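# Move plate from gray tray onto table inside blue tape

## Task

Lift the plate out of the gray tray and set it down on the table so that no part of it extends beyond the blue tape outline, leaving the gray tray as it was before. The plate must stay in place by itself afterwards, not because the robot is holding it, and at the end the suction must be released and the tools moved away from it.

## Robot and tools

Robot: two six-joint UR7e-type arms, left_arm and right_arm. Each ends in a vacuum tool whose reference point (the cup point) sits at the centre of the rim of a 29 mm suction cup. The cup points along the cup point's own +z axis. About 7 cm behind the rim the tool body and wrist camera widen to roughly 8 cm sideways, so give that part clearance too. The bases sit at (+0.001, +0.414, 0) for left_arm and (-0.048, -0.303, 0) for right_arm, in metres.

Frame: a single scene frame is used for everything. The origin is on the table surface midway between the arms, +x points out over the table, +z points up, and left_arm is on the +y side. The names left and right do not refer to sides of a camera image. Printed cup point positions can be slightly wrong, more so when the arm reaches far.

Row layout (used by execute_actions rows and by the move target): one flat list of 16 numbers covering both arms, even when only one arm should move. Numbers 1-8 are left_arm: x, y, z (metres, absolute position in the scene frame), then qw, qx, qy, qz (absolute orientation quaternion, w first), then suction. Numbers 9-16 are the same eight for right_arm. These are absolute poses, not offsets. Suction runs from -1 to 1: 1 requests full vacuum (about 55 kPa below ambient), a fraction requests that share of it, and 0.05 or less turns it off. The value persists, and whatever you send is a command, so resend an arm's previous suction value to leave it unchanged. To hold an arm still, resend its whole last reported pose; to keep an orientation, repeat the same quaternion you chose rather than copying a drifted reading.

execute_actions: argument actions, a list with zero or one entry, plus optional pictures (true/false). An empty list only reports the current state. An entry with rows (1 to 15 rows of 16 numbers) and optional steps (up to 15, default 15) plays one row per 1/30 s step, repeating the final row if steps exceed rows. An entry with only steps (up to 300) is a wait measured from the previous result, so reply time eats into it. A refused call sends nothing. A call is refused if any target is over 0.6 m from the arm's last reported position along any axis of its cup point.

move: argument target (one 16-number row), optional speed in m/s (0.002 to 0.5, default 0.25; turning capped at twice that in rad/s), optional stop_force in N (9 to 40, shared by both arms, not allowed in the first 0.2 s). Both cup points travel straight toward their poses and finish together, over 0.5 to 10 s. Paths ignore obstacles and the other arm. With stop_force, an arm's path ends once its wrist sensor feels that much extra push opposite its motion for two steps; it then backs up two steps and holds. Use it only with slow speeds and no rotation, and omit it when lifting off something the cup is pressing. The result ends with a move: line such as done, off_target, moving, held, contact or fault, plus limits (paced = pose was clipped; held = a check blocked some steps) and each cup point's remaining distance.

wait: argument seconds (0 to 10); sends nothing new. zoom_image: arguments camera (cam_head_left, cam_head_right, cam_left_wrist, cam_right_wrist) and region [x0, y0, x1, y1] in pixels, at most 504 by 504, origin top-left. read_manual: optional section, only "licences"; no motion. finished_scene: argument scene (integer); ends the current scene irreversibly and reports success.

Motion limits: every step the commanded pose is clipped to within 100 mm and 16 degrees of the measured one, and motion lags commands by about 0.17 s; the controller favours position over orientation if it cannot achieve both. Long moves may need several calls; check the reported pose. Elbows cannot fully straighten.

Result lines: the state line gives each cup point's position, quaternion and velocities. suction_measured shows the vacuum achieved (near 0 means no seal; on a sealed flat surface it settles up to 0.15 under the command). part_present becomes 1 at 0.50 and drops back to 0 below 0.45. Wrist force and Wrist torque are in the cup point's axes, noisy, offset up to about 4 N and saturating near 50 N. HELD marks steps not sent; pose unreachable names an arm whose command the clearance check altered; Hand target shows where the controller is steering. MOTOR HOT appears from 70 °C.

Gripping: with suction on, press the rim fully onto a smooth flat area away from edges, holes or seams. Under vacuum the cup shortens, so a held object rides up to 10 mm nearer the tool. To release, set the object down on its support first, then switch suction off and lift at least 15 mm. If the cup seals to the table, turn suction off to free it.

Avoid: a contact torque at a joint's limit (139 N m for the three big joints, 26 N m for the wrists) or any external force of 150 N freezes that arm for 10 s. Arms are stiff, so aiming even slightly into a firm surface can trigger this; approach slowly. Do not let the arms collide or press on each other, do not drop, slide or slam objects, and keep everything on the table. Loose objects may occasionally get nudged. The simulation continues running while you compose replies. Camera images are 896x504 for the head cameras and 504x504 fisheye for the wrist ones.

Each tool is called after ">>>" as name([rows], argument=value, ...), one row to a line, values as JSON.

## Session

>>> execute_actions(actions=[])

Scene clock: 0.00 s of 4900.00 s.
left_arm: end_effector_position=(+0.4282, +0.4497, +0.2277) suction_measured=0.00 part_present=0 end_effector_quat_wxyz=(+0.000, -0.299, +0.954, +0.001) end_effector_velocity=(+0.001, -0.000, +0.001) end_effector_angular_velocity=(-0.001, -0.003, -0.001) | right_arm: end_effector_position=(+0.3803, -0.2891, +0.2268) suction_measured=0.00 part_present=0 end_effector_quat_wxyz=(-0.001, +0.243, +0.970, +0.000) end_effector_velocity=(-0.000, +0.000, -0.000) end_effector_angular_velocity=(+0.000, +0.001, -0.000)
Joint positions: left_arm=[-0.315 -1.724  2.042 -1.889 -1.569 -0.841] | right_arm=[-0.318 -1.723  2.043 -1.888 -1.571  0.206]
Joint velocities: left_arm=[-0.001 -0.    -0.001 -0.002 -0.     0.   ] | right_arm=[ 0.     0.001 -0.     0.    -0.     0.   ]
Wrist force (N, on the end effector, along its own x y z axes, offset not removed): no reading
Wrist torque (N m, same axes, about the end effector's origin, offset not removed): no reading
Hand target (left_arm): +0.428, +0.450, +0.228; +0.000, -0.299, +0.954, +0.001
Hand target (right_arm): +0.380, -0.289, +0.227; -0.001, +0.243, +0.970, +0.000
camera_calibration (this result's frames):
cam_left_wrist: T_world_to_cam=[[0.553037, -0.83309, -0.0105574, 0.149583], [-0.797095, -0.532745, 0.284294, 0.52905], [-0.242467, -0.14881, -0.958679, 0.489325], [0, 0, 0, 1]] pos_world=[0.457624, 0.479281, 0.320279]
cam_right_wrist: T_world_to_cam=[[-0.417964, -0.907765, 0.0356201, -0.101822], [-0.842892, 0.402124, 0.357531, 0.369498], [-0.338878, 0.119411, -0.933222, 0.478556], [0, 0, 0, 1]] pos_world=[0.431061, -0.29816, 0.318119]

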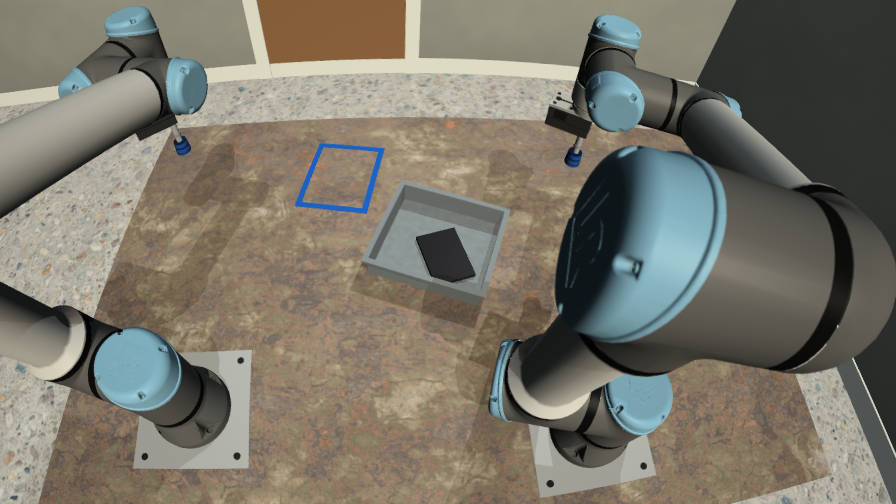

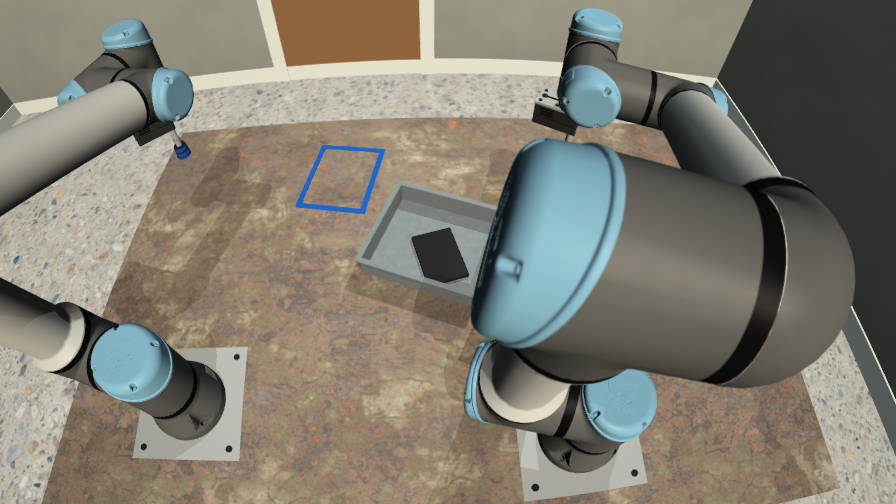

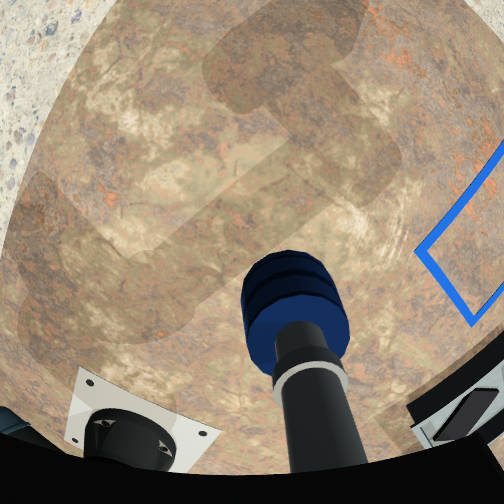

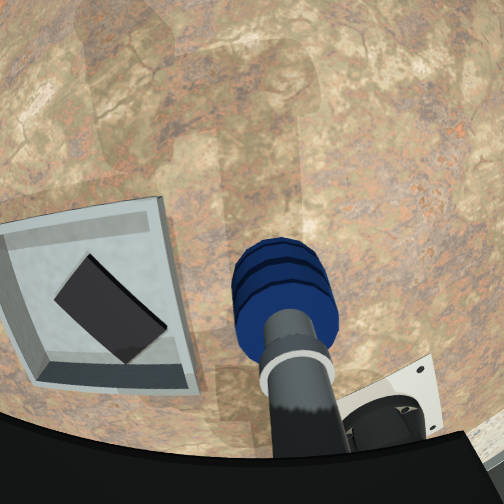

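>>> zoom_image(camera="cam_head_left", region=[270, 130, 550, 310])

Region (270, 130, 550, 310) of cam_head_left's 896x504 image, scaled by 1.800, with more detail than that image has; it fills the top 324 rows of this view, and the rest is white.

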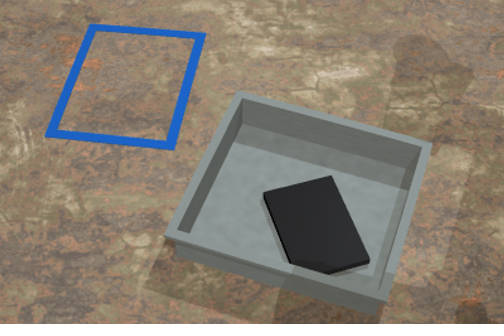

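>>> move(target=[0.428,0.45,0.228,0,-0.299,0.954,0,0,0.322,-0.071,0.032,0,0,1,0,0], speed=0.25)

Scene clock: 43.77 s of 4900.00 s.
left_arm: end_effector_position=(+0.4280, +0.4500, +0.2280) suction_measured=0.00 part_present=0 end_effector_quat_wxyz=(-0.000, -0.299, +0.954, +0.000) end_effector_velocity=(+0.001, +0.000, +0.000) end_effector_angular_velocity=(+0.002, -0.001, -0.000) | right_arm: end_effector_position=(+0.3221, -0.0715, +0.0323) suction_measured=0.00 part_present=0 end_effector_quat_wxyz=(-0.000, +0.000, +1.000, -0.001) end_effector_velocity=(+0.000, +0.001, -0.001) end_effector_angular_velocity=(-0.000, -0.000, +0.002)
Joint positions: left_arm=[-0.313 -1.724  2.042 -1.888 -1.571 -0.84 ] | right_arm=[ 0.216 -1.376  2.309 -2.503 -1.572  0.249]
Joint velocities: left_arm=[-0.     0.001 -0.001 -0.     0.002 -0.   ] | right_arm=[ 0.003  0.005 -0.001 -0.005 -0.     0.001]
Wrist force (N, on the end effector, along its own x y z axes, offset not removed): left_arm=[0.1 -2.5 -2.5] | right_arm=[2.2 2.0 -2.9]
Wrist torque (N m, same axes, about the end effector's origin, offset not removed): left_arm=[-0.18 -0.05 -0.02] | right_arm=[0.28 -0.27 0.03]
Hand target (left_arm): +0.428, +0.450, +0.228; -0.000, -0.299, +0.954, +0.000
Hand target (right_arm): +0.322, -0.071, +0.032; -0.000, -0.000, +1.000, -0.001
Off the commanded pose (left_arm): 0.000 m, 0 deg.
Off the commanded pose (right_arm): 0.001 m, 0 deg.
After step 90, 38.97 s passed at rest.
move: done
camera_calibration (this result's frames):
cam_left_wrist: T_world_to_cam=[[0.553917, -0.832518, -0.00947861, 0.149103], [-0.796377, -0.533122, 0.285595, 0.528508], [-0.242816, -0.150647, -0.958304, 0.490497], [0, 0, 0, 1]] pos_world=[0.457401, 0.479782, 0.32052]
cam_right_wrist: T_world_to_cam=[[0.0592701, -0.997565, 0.036765, -0.0818957], [-0.933734, -0.0423776, 0.35545, 0.300016], [-0.353026, -0.0553963, -0.933972, 0.243368], [0, 0, 0, 1]] pos_world=[0.370905, -0.0555006, 0.123669]

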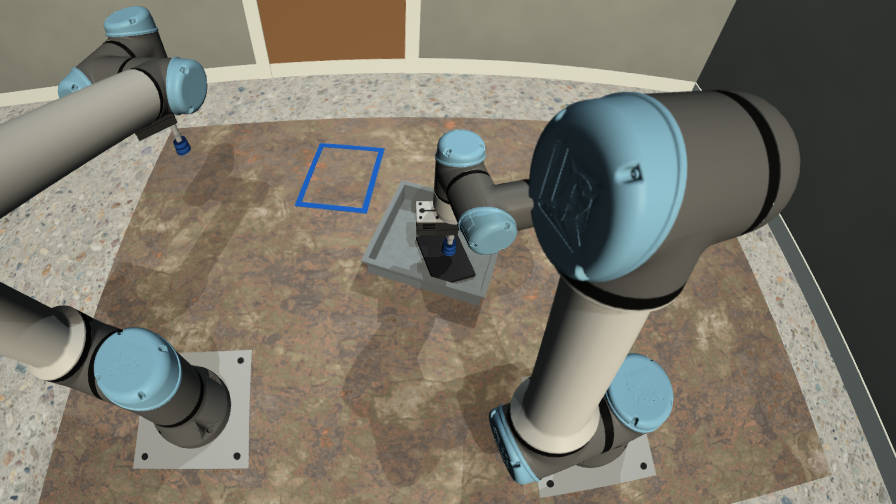

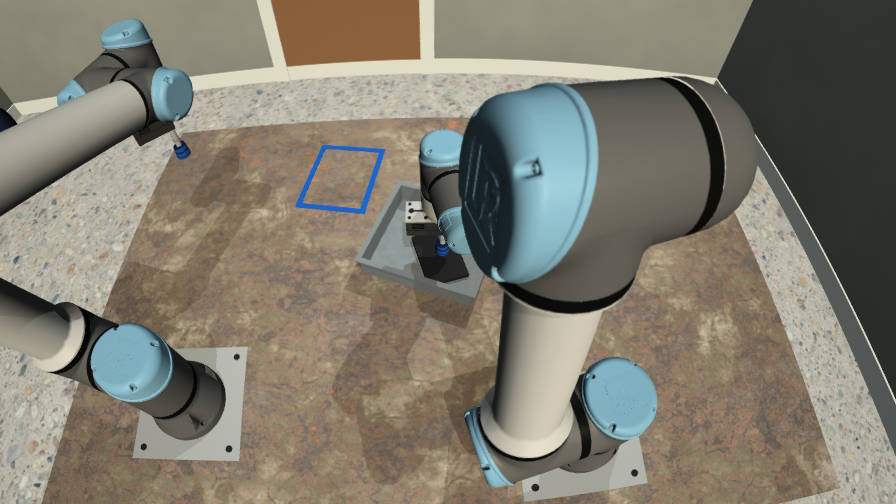

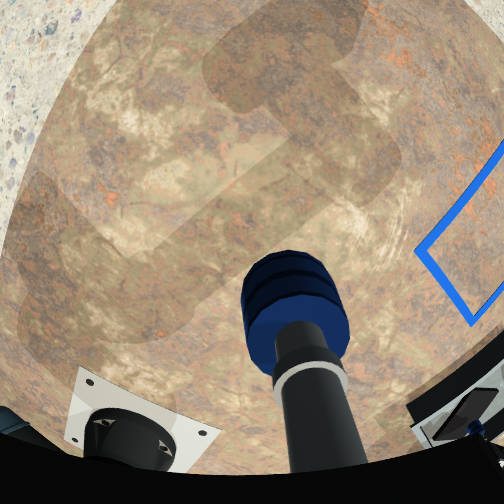

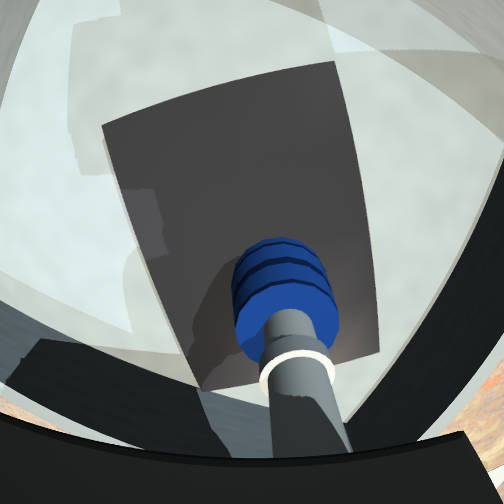

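>>> move(target=[0.428,0.45,0.228,0,-0.299,0.954,0,0,0.327,-0.065,0.017,0,0,1,0,0], speed=0.05)

>>> move(target=[0.428,0.45,0.228,0,-0.299,0.954,0,0,0.327,-0.065,0.005,0,0,1,0,1], speed=0.01, stop_force=9)

Scene clock: 54.47 s of 4900.00 s.
left_arm: end_effector_position=(+0.4280, +0.4500, +0.2280) suction_measured=0.00 part_present=0 end_effector_quat_wxyz=(-0.000, -0.299, +0.954, +0.000) end_effector_velocity=(-0.000, +0.000, +0.000) end_effector_angular_velocity=(+0.001, -0.001, -0.000) | right_arm: end_effector_position=(+0.3269, -0.0651, +0.0172) suction_measured=0.00 part_present=0 end_effector_quat_wxyz=(-0.000, -0.000, +1.000, -0.000) end_effector_velocity=(+0.001, +0.001, -0.001) end_effector_angular_velocity=(+0.000, -0.001, +0.000)
Joint positions: left_arm=[-0.313 -1.724  2.042 -1.888 -1.571 -0.84 ] | right_arm=[ 0.227 -1.323  2.301 -2.548 -1.571  0.26 ]
Joint velocities: left_arm=[ 0.    -0.001  0.     0.     0.001  0.001] | right_arm=[ 0.001  0.005 -0.001 -0.005  0.     0.001]
Wrist force (N, on the end effector, along its own x y z axes, offset not removed): left_arm=[-0.8 -1.4 -1.2] | right_arm=[-2.0 1.5 -3.7]
Wrist torque (N m, same axes, about the end effector's origin, offset not removed): left_arm=[-0.05 0.00 0.06] | right_arm=[0.28 0.24 -0.01]
Hand target (left_arm): +0.428, +0.450, +0.228; -0.000, -0.299, +0.954, +0.000
Hand target (right_arm): +0.327, -0.065, +0.017; +0.000, -0.000, +1.000, -0.000
Off the commanded pose (left_arm): 0.000 m, 0 deg.
Off the commanded pose (right_arm): 0.000 m, 0 deg.
After step 90, 6.90 s passed at rest.
move: done
camera_calibration (this result's frames):
cam_left_wrist: T_world_to_cam=[[0.553918, -0.832517, -0.00947667, 0.149102], [-0.796377, -0.533123, 0.285594, 0.528508], [-0.242814, -0.150649, -0.958304, 0.490498], [0, 0, 0, 1]] pos_world=[0.457402, 0.479783, 0.320521]
cam_right_wrist: T_world_to_cam=[[0.0594379, -0.997599, 0.0355341, -0.0752602], [-0.933793, -0.0429834, 0.355223, 0.31018], [-0.352843, -0.0542952, -0.934106, 0.231337], [0, 0, 0, 1]] pos_world=[0.375742, -0.0491865, 0.108584]

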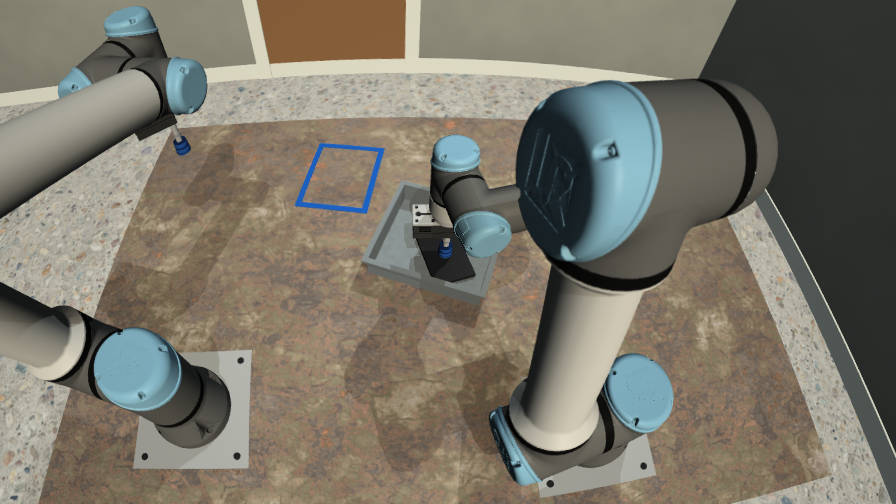

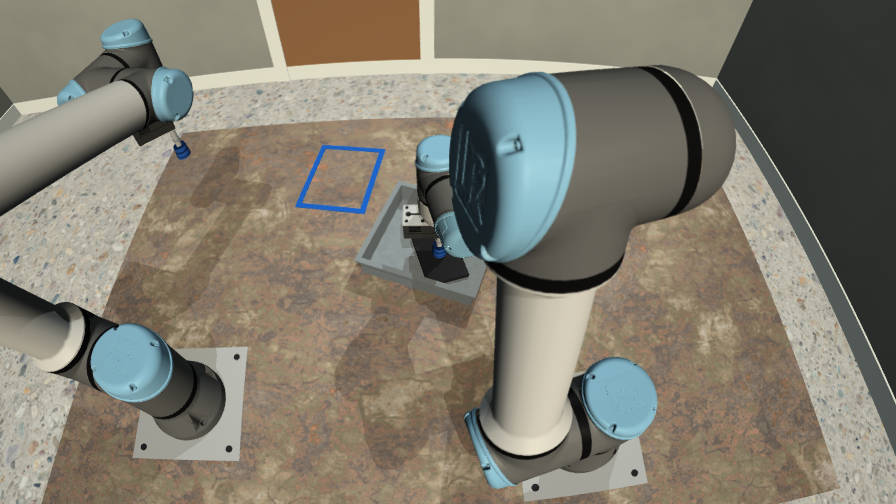

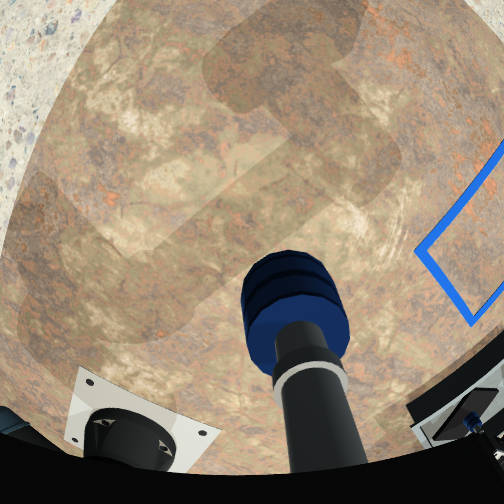

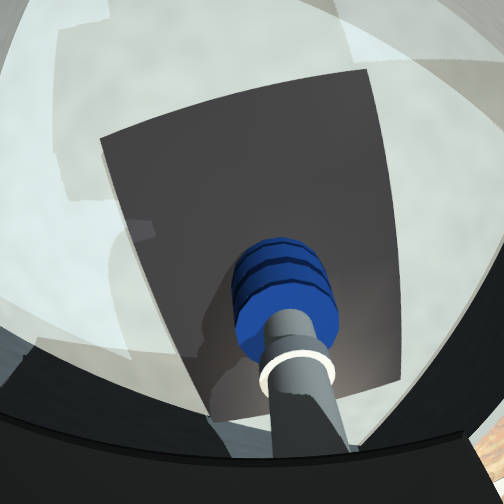

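Scene clock: 55.90 s of 4900.00 s.
left_arm: end_effector_position=(+0.4280, +0.4500, +0.2280) suction_measured=0.00 part_present=0 end_effector_quat_wxyz=(-0.000, -0.299, +0.954, +0.000) end_effector_velocity=(+0.000, -0.000, +0.000) end_effector_angular_velocity=(-0.001, -0.001, -0.000) | right_arm: end_effector_position=(+0.3270, -0.0650, +0.0052) suction_measured=1.00 part_present=1 end_effector_quat_wxyz=(-0.000, +0.000, +1.000, -0.000) end_effector_velocity=(+0.000, -0.000, -0.002) end_effector_angular_velocity=(+0.000, -0.001, +0.000)
Joint positions: left_arm=[-0.313 -1.724  2.042 -1.888 -1.571 -0.84 ] | right_arm=[ 0.228 -1.291  2.308 -2.588 -1.571  0.26 ]
Joint velocities: left_arm=[-0.    -0.    -0.    -0.    -0.001 -0.   ] | right_arm=[-0.     0.005  0.001 -0.006 -0.    -0.   ]
Wrist force (N, on the end effector, along its own x y z axes, offset not removed): left_arm=[-1.4 -0.8 -1.8] | right_arm=[-1.9 0.1 -0.3]
Wrist torque (N m, same axes, about the end effector's origin, offset not removed): left_arm=[0.09 0.06 0.04] | right_arm=[0.09 0.16 -0.16]
Hand target (left_arm): +0.428, +0.450, +0.228; -0.000, -0.299, +0.954, +0.000
Hand target (right_arm): +0.327, -0.065, +0.005; -0.000, -0.000, +1.000, -0.000
Off the commanded pose (left_arm): 0.000 m, 0 deg.
Off the commanded pose (right_arm): 0.000 m, 0 deg.
move: done
camera_calibration (this result's frames):
cam_left_wrist: T_world_to_cam=[[0.553918, -0.832517, -0.00947648, 0.149102], [-0.796377, -0.533122, 0.285594, 0.528508], [-0.242814, -0.150649, -0.958304, 0.490499], [0, 0, 0, 1]] pos_world=[0.457402, 0.479783, 0.320521]
cam_right_wrist: T_world_to_cam=[[0.0594345, -0.997601, 0.0354985, -0.0747453], [-0.933792, -0.0429927, 0.355223, 0.314494], [-0.352845, -0.0542608, -0.934107, 0.220143], [0, 0, 0, 1]] pos_world=[0.375791, -0.0490999, 0.0965748]

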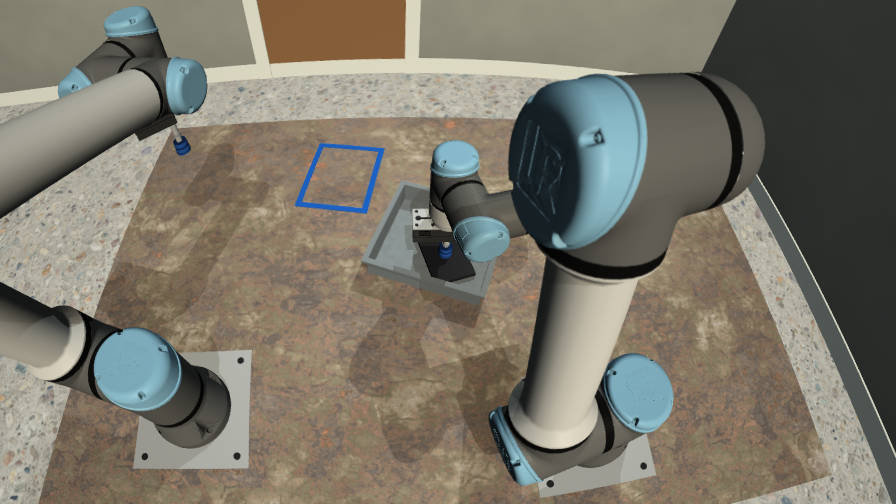

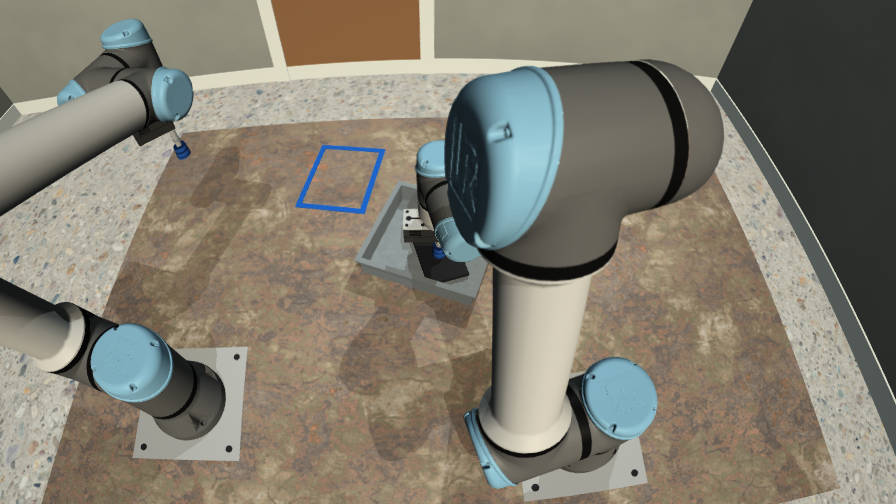

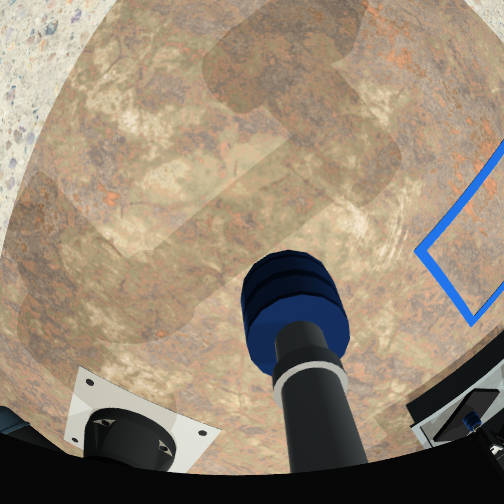

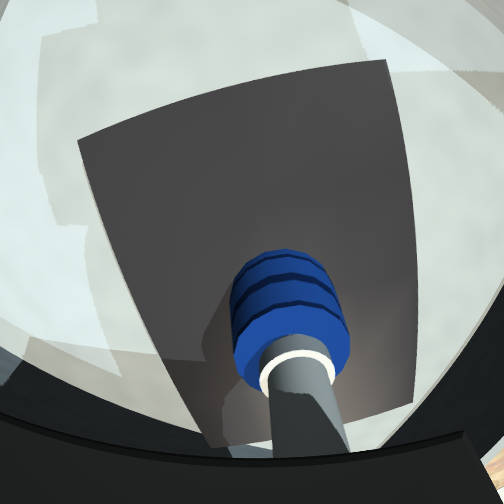

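>>> move(target=[0.428,0.45,0.228,0,-0.299,0.954,0,0,0.345,-0.061,0.095,0,0,1,0,1], speed=0.12)

>>> move(target=[0.428,0.45,0.228,0,-0.299,0.954,0,0,0.573,0.169,0.085,0,0.2207,0.9753,0,1], speed=0.25)

>>> move(target=[0.428,0.45,0.228,0,-0.299,0.954,0,0,0.573,0.169,0.012,0,0.2207,0.9753,0,1], speed=0.1)

Scene clock: 67.10 s of 4900.00 s.
left_arm: end_effector_position=(+0.4280, +0.4500, +0.2280) suction_measured=0.00 part_present=0 end_effector_quat_wxyz=(-0.000, -0.299, +0.954, +0.000) end_effector_velocity=(-0.000, -0.000, -0.000) end_effector_angular_velocity=(-0.001, +0.002, -0.001) | right_arm: end_effector_position=(+0.3450, -0.0610, +0.0947) suction_measured=0.99 part_present=1 end_effector_quat_wxyz=(+0.000, +0.000, +1.000, +0.000) end_effector_velocity=(+0.001, -0.000, +0.002) end_effector_angular_velocity=(+0.000, -0.000, -0.001)
Joint positions: left_arm=[-0.313 -1.724  2.042 -1.888 -1.571 -0.84 ] | right_arm=[ 0.226 -1.461  2.18  -2.289 -1.571  0.259]
Joint velocities: left_arm=[-0.     0.001 -0.001  0.001 -0.002  0.   ] | right_arm=[-0.    -0.003 -0.004  0.007 -0.     0.   ]
Wrist force (N, on the end effector, along its own x y z axes, offset not removed): left_arm=[-1.7 -0.4 -1.7] | right_arm=[-1.6 -0.9 -1.2]
Wrist torque (N m, same axes, about the end effector's origin, offset not removed): left_arm=[0.11 0.21 -0.04] | right_arm=[-0.09 0.13 -0.05]
Hand target (left_arm): +0.428, +0.450, +0.228; -0.000, -0.299, +0.954, +0.000
Hand target (right_arm): +0.345, -0.061, +0.095; +0.000, +0.000, +1.000, +0.000
Off the commanded pose (left_arm): 0.000 m, 0 deg.
Off the commanded pose (right_arm): 0.000 m, 0 deg.
move: done
camera_calibration (this result's frames):
cam_left_wrist: T_world_to_cam=[[0.553918, -0.832517, -0.0094766, 0.149102], [-0.796377, -0.533123, 0.285594, 0.528508], [-0.242814, -0.150649, -0.958304, 0.490499], [0, 0, 0, 1]] pos_world=[0.457401, 0.479783, 0.320521]
cam_right_wrist: T_world_to_cam=[[0.0594313, -0.997604, 0.0354183, -0.0749922], [-0.933818, -0.0430223, 0.355151, 0.299735], [-0.352776, -0.0541814, -0.934138, 0.310322], [0, 0, 0, 1]] pos_world=[0.393829, -0.0451035, 0.186089]

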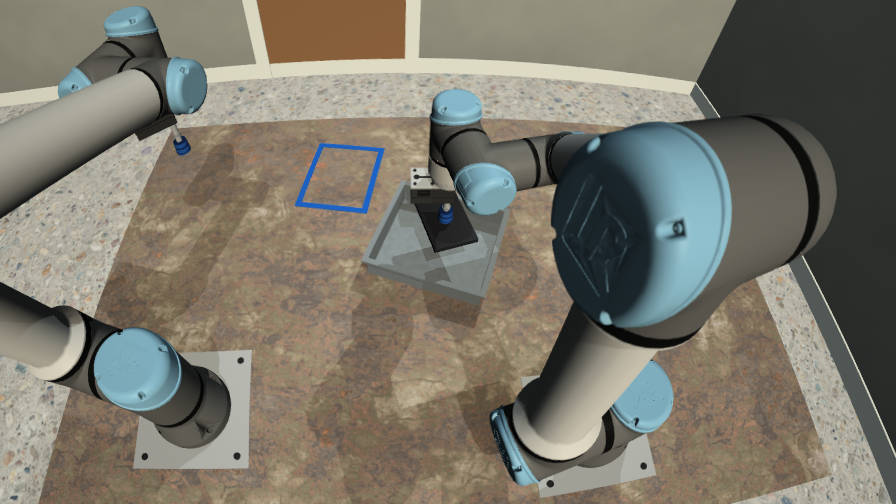

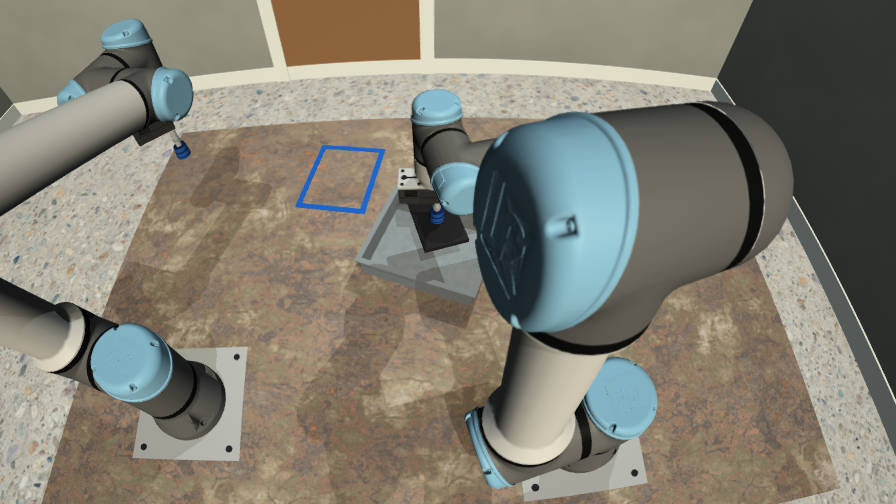

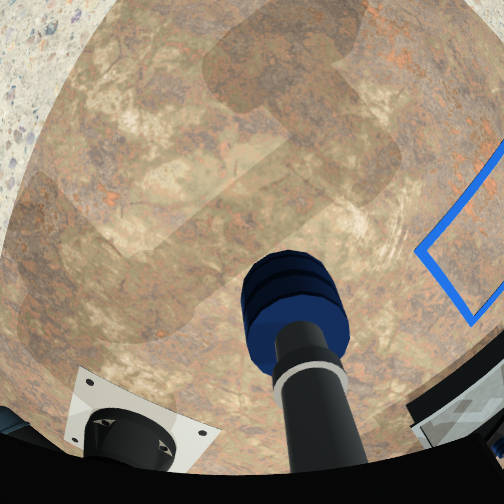

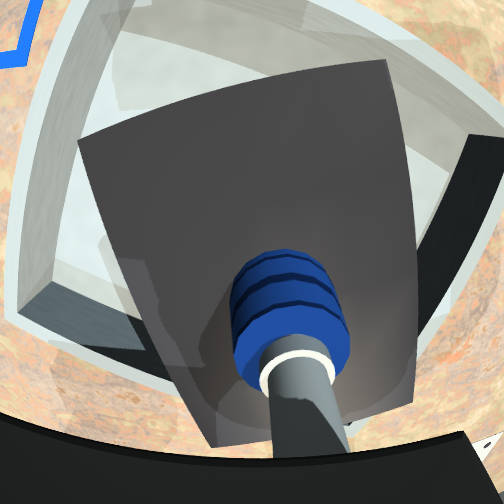

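Scene clock: 69.03 s of 4900.00 s.
left_arm: end_effector_position=(+0.4280, +0.4500, +0.2280) suction_measured=0.00 part_present=0 end_effector_quat_wxyz=(-0.000, -0.299, +0.954, +0.000) end_effector_velocity=(+0.000, -0.000, +0.001) end_effector_angular_velocity=(-0.002, -0.002, +0.001) | right_arm: end_effector_position=(+0.5734, +0.1684, +0.0850) suction_measured=1.00 part_present=1 end_effector_quat_wxyz=(+0.000, +0.221, +0.975, -0.000) end_effector_velocity=(+0.001, +0.001, -0.000) end_effector_angular_velocity=(-0.002, +0.002, -0.002)
Joint positions: left_arm=[-0.313 -1.724  2.042 -1.888 -1.571 -0.84 ] | right_arm=[ 0.444 -0.776  1.15  -1.944 -1.571  0.922]
Joint velocities: left_arm=[ 0.001 -0.    -0.001 -0.001 -0.002  0.   ] | right_arm=[ 0.     0.005 -0.009  0.007 -0.001  0.002]
Wrist force (N, on the end effector, along its own x y z axes, offset not removed): left_arm=[-0.6 -2.6 -1.1] | right_arm=[-2.2 2.2 2.5]
Wrist torque (N m, same axes, about the end effector's origin, offset not removed): left_arm=[-0.17 0.04 0.06] | right_arm=[0.20 0.33 -0.14]
Hand target (left_arm): +0.428, +0.450, +0.228; -0.000, -0.299, +0.954, +0.000
Hand target (right_arm): +0.574, +0.169, +0.085; +0.000, +0.221, +0.975, -0.000
Off the commanded pose (left_arm): 0.000 m, 0 deg.
Off the commanded pose (right_arm): 0.001 m, 0 deg.
move: done
camera_calibration (this result's frames):
cam_left_wrist: T_world_to_cam=[[0.553918, -0.832518, -0.00947642, 0.149102], [-0.796377, -0.533122, 0.285594, 0.528508], [-0.242814, -0.150649, -0.958304, 0.490499], [0, 0, 0, 1]] pos_world=[0.457402, 0.479783, 0.320521]
cam_right_wrist: T_world_to_cam=[[-0.375745, -0.926035, 0.0357186, 0.378114], [-0.861501, 0.363244, 0.35478, 0.416472], [-0.341513, 0.102535, -0.934267, 0.361452], [0, 0, 0, 1]] pos_world=[0.624306, 0.161805, 0.176431]

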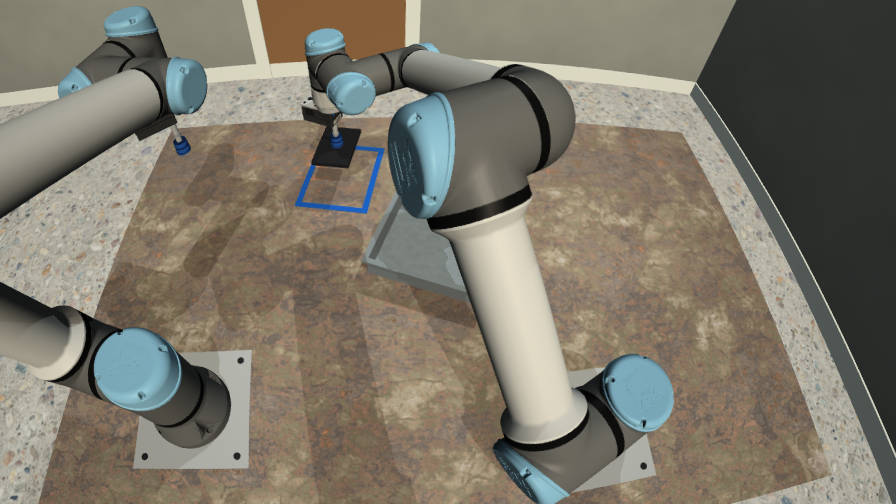

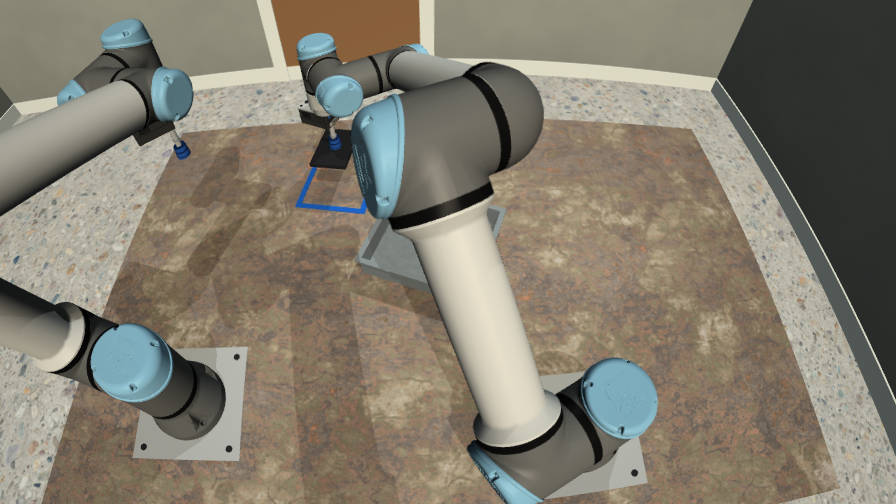

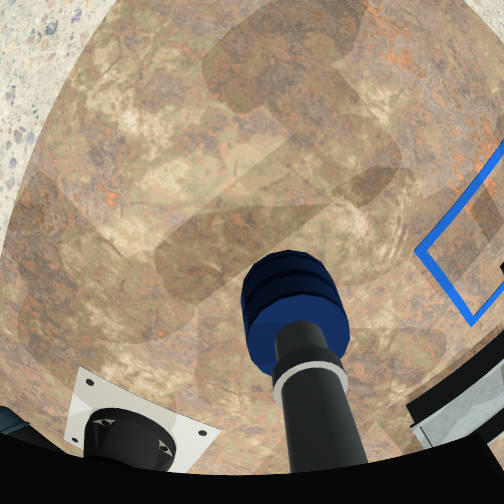

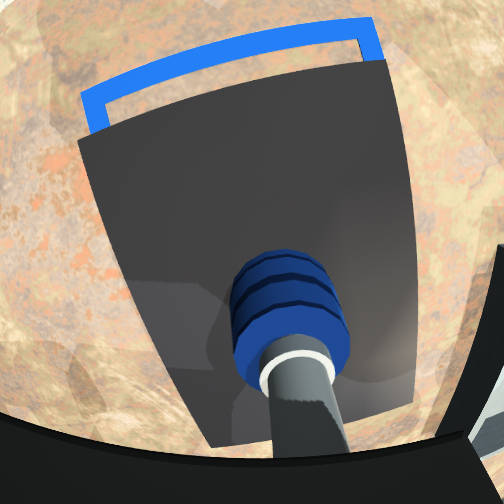

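Scene clock: 70.23 s of 4900.00 s.
left_arm: end_effector_position=(+0.4280, +0.4500, +0.2280) suction_measured=0.00 part_present=0 end_effector_quat_wxyz=(-0.000, -0.299, +0.954, +0.000) end_effector_velocity=(+0.000, +0.001, +0.001) end_effector_angular_velocity=(+0.002, -0.001, +0.001) | right_arm: end_effector_position=(+0.5730, +0.1690, +0.0122) suction_measured=0.98 part_present=1 end_effector_quat_wxyz=(+0.000, +0.221, +0.975, -0.000) end_effector_velocity=(-0.000, -0.000, -0.002) end_effector_angular_velocity=(-0.001, +0.001, +0.001)
Joint positions: left_arm=[-0.313 -1.724  2.042 -1.888 -1.571 -0.84 ] | right_arm=[ 0.445 -0.697  1.206 -2.08  -1.571  0.923]
Joint velocities: left_arm=[ 0.    -0.001 -0.001  0.001  0.002 -0.   ] | right_arm=[ 0.     0.002  0.001 -0.002 -0.    -0.001]
Wrist force (N, on the end effector, along its own x y z axes, offset not removed): left_arm=[-2.3 -1.3 0.2] | right_arm=[-1.2 -0.1 -1.5]
Wrist torque (N m, same axes, about the end effector's origin, offset not removed): left_arm=[-0.03 0.20 0.12] | right_arm=[0.17 0.11 -0.08]
Hand target (left_arm): +0.428, +0.450, +0.228; -0.000, -0.299, +0.954, +0.000
Hand target (right_arm): +0.573, +0.169, +0.012; +0.000, +0.221, +0.975, -0.000
Off the commanded pose (left_arm): 0.000 m, 0 deg.
Off the commanded pose (right_arm): 0.000 m, 0 deg.
move: done
camera_calibration (this result's frames):
cam_left_wrist: T_world_to_cam=[[0.553918, -0.832518, -0.00947652, 0.149102], [-0.796377, -0.533122, 0.285594, 0.528508], [-0.242814, -0.150649, -0.958304, 0.490499], [0, 0, 0, 1]] pos_world=[0.457402, 0.479783, 0.320521]
cam_right_wrist: T_world_to_cam=[[-0.375855, -0.925998, 0.0354953, 0.381108], [-0.861334, 0.363224, 0.355206, 0.441587], [-0.341813, 0.102933, -0.934114, 0.293303], [0, 0, 0, 1]] pos_world=[0.62385, 0.16232, 0.103597]

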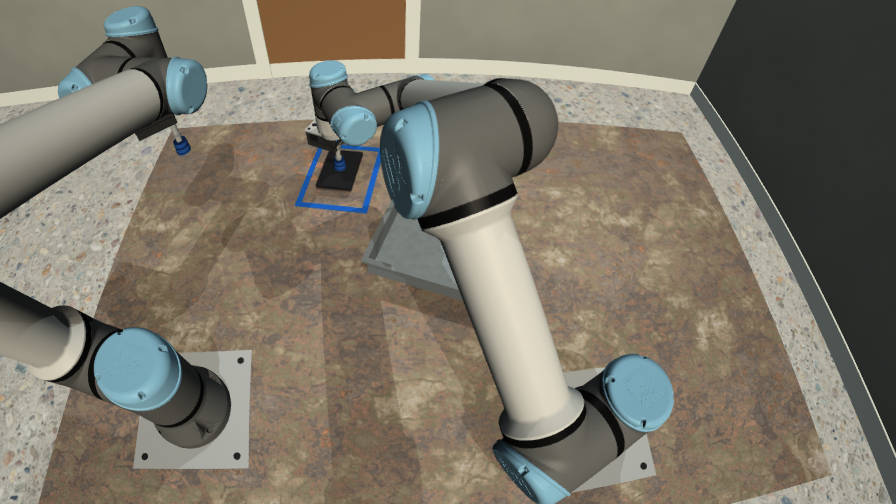

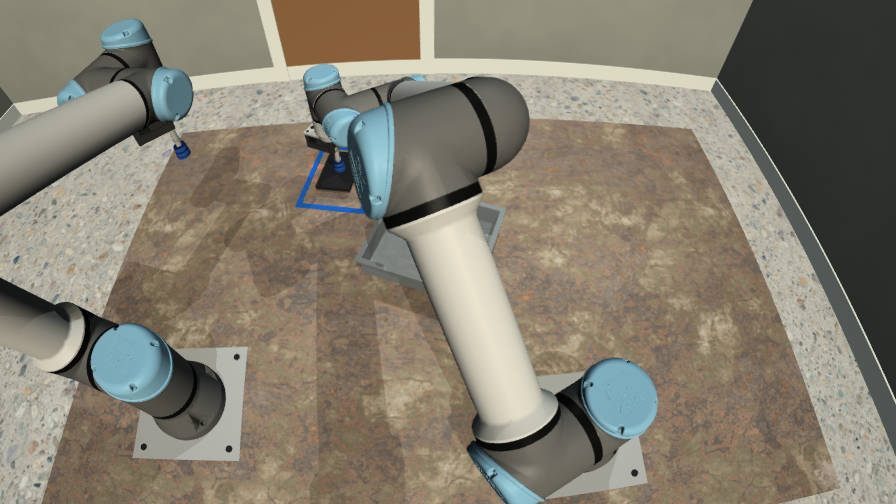

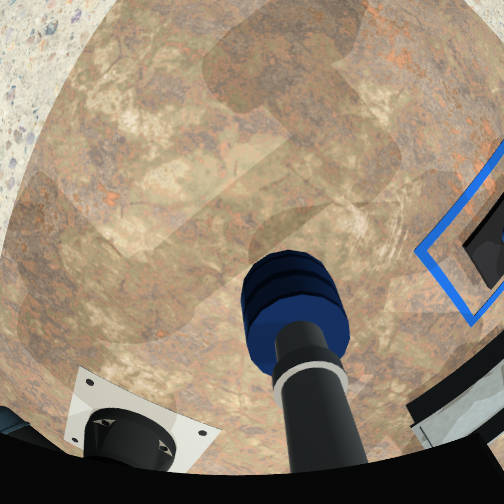

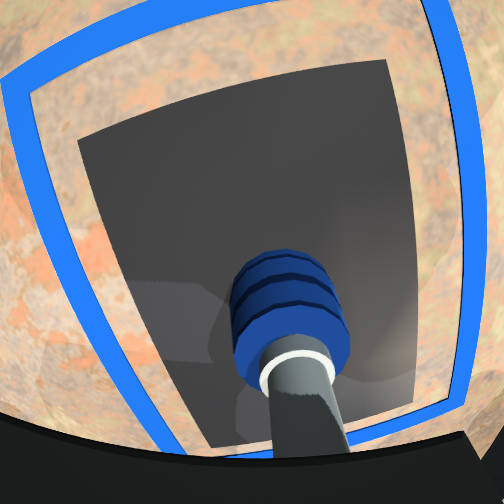

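>>> move(target=[0.428,0.45,0.228,0,-0.299,0.954,0,0,0.573,0.169,-0.008,0,0.2207,0.9753,0,1], speed=0.006, stop_force=9)

Scene clock: 76.53 s of 4900.00 s.
left_arm: end_effector_position=(+0.4280, +0.4500, +0.2280) suction_measured=0.00 part_present=0 end_effector_quat_wxyz=(+0.000, -0.299, +0.954, -0.000) end_effector_velocity=(+0.000, -0.000, +0.000) end_effector_angular_velocity=(-0.000, -0.001, -0.001) | right_arm: end_effector_position=(+0.5730, +0.1690, -0.0007) suction_measured=0.98 part_present=1 end_effector_quat_wxyz=(+0.000, +0.221, +0.975, +0.000) end_effector_velocity=(-0.001, -0.000, +0.001) end_effector_angular_velocity=(-0.001, +0.002, -0.001)
Joint positions: left_arm=[-0.313 -1.724  2.042 -1.888 -1.571 -0.84 ] | right_arm=[ 0.445 -0.681  1.212 -2.102 -1.571  0.923]
Joint velocities: left_arm=[-0.     0.    -0.001  0.     0.     0.   ] | right_arm=[ 0.    -0.002  0.     0.004  0.     0.001]
Wrist force (N, on the end effector, along its own x y z axes, offset not removed): left_arm=[-0.6 0.1 -1.3] | right_arm=[0.4 -3.6 -22.3]
Wrist torque (N m, same axes, about the end effector's origin, offset not removed): left_arm=[0.18 0.07 -0.03] | right_arm=[0.04 0.18 0.05]
Hand target (left_arm): +0.428, +0.450, +0.228; +0.000, -0.299, +0.954, -0.000
Hand target (right_arm): +0.573, +0.169, -0.000; +0.000, +0.221, +0.975, +0.000
Off the commanded pose (left_arm): 0.000 m, 0 deg.
Off the commanded pose (right_arm): 0.007 m, 0 deg.
move: contact (right_arm)
camera_calibration (this result's frames):
cam_left_wrist: T_world_to_cam=[[0.553918, -0.832517, -0.00947373, 0.149101], [-0.796378, -0.533122, 0.285591, 0.52851], [-0.242811, -0.15065, -0.958305, 0.490498], [0, 0, 0, 1]] pos_world=[0.457402, 0.479783, 0.320521]
cam_right_wrist: T_world_to_cam=[[-0.375851, -0.926001, 0.0354717, 0.381582], [-0.861346, 0.363214, 0.355189, 0.446179], [-0.34179, 0.102945, -0.934121, 0.281248], [0, 0, 0, 1]] pos_world=[0.62386, 0.162334, 0.0907063]

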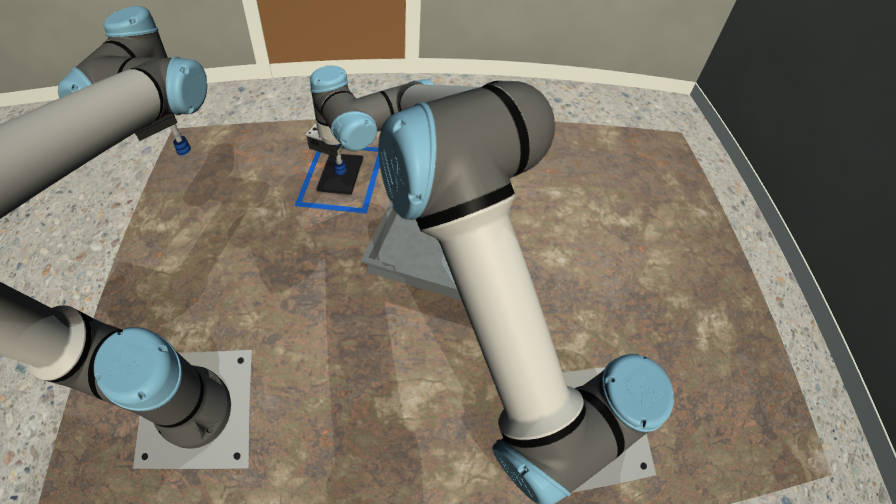

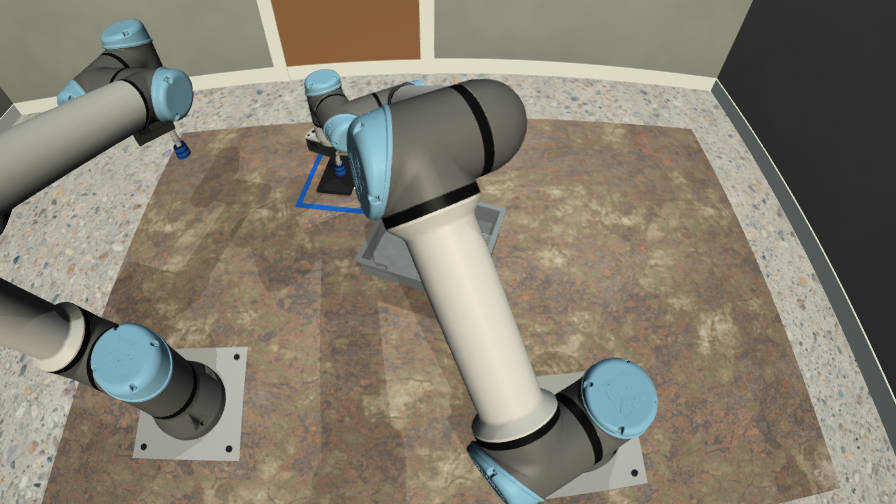

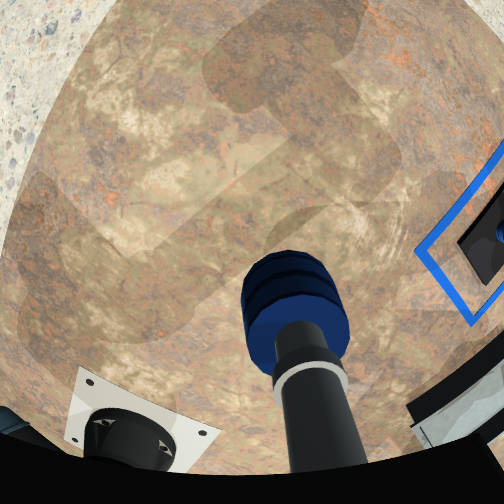

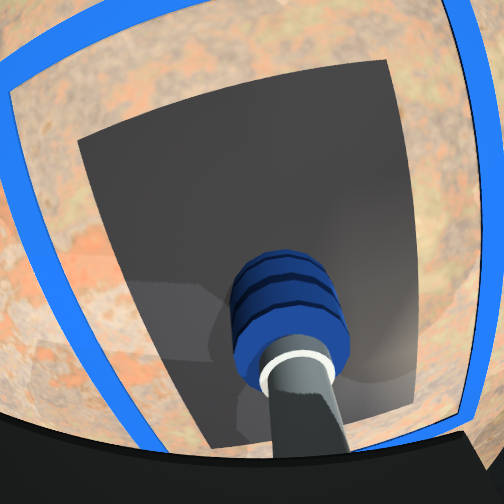

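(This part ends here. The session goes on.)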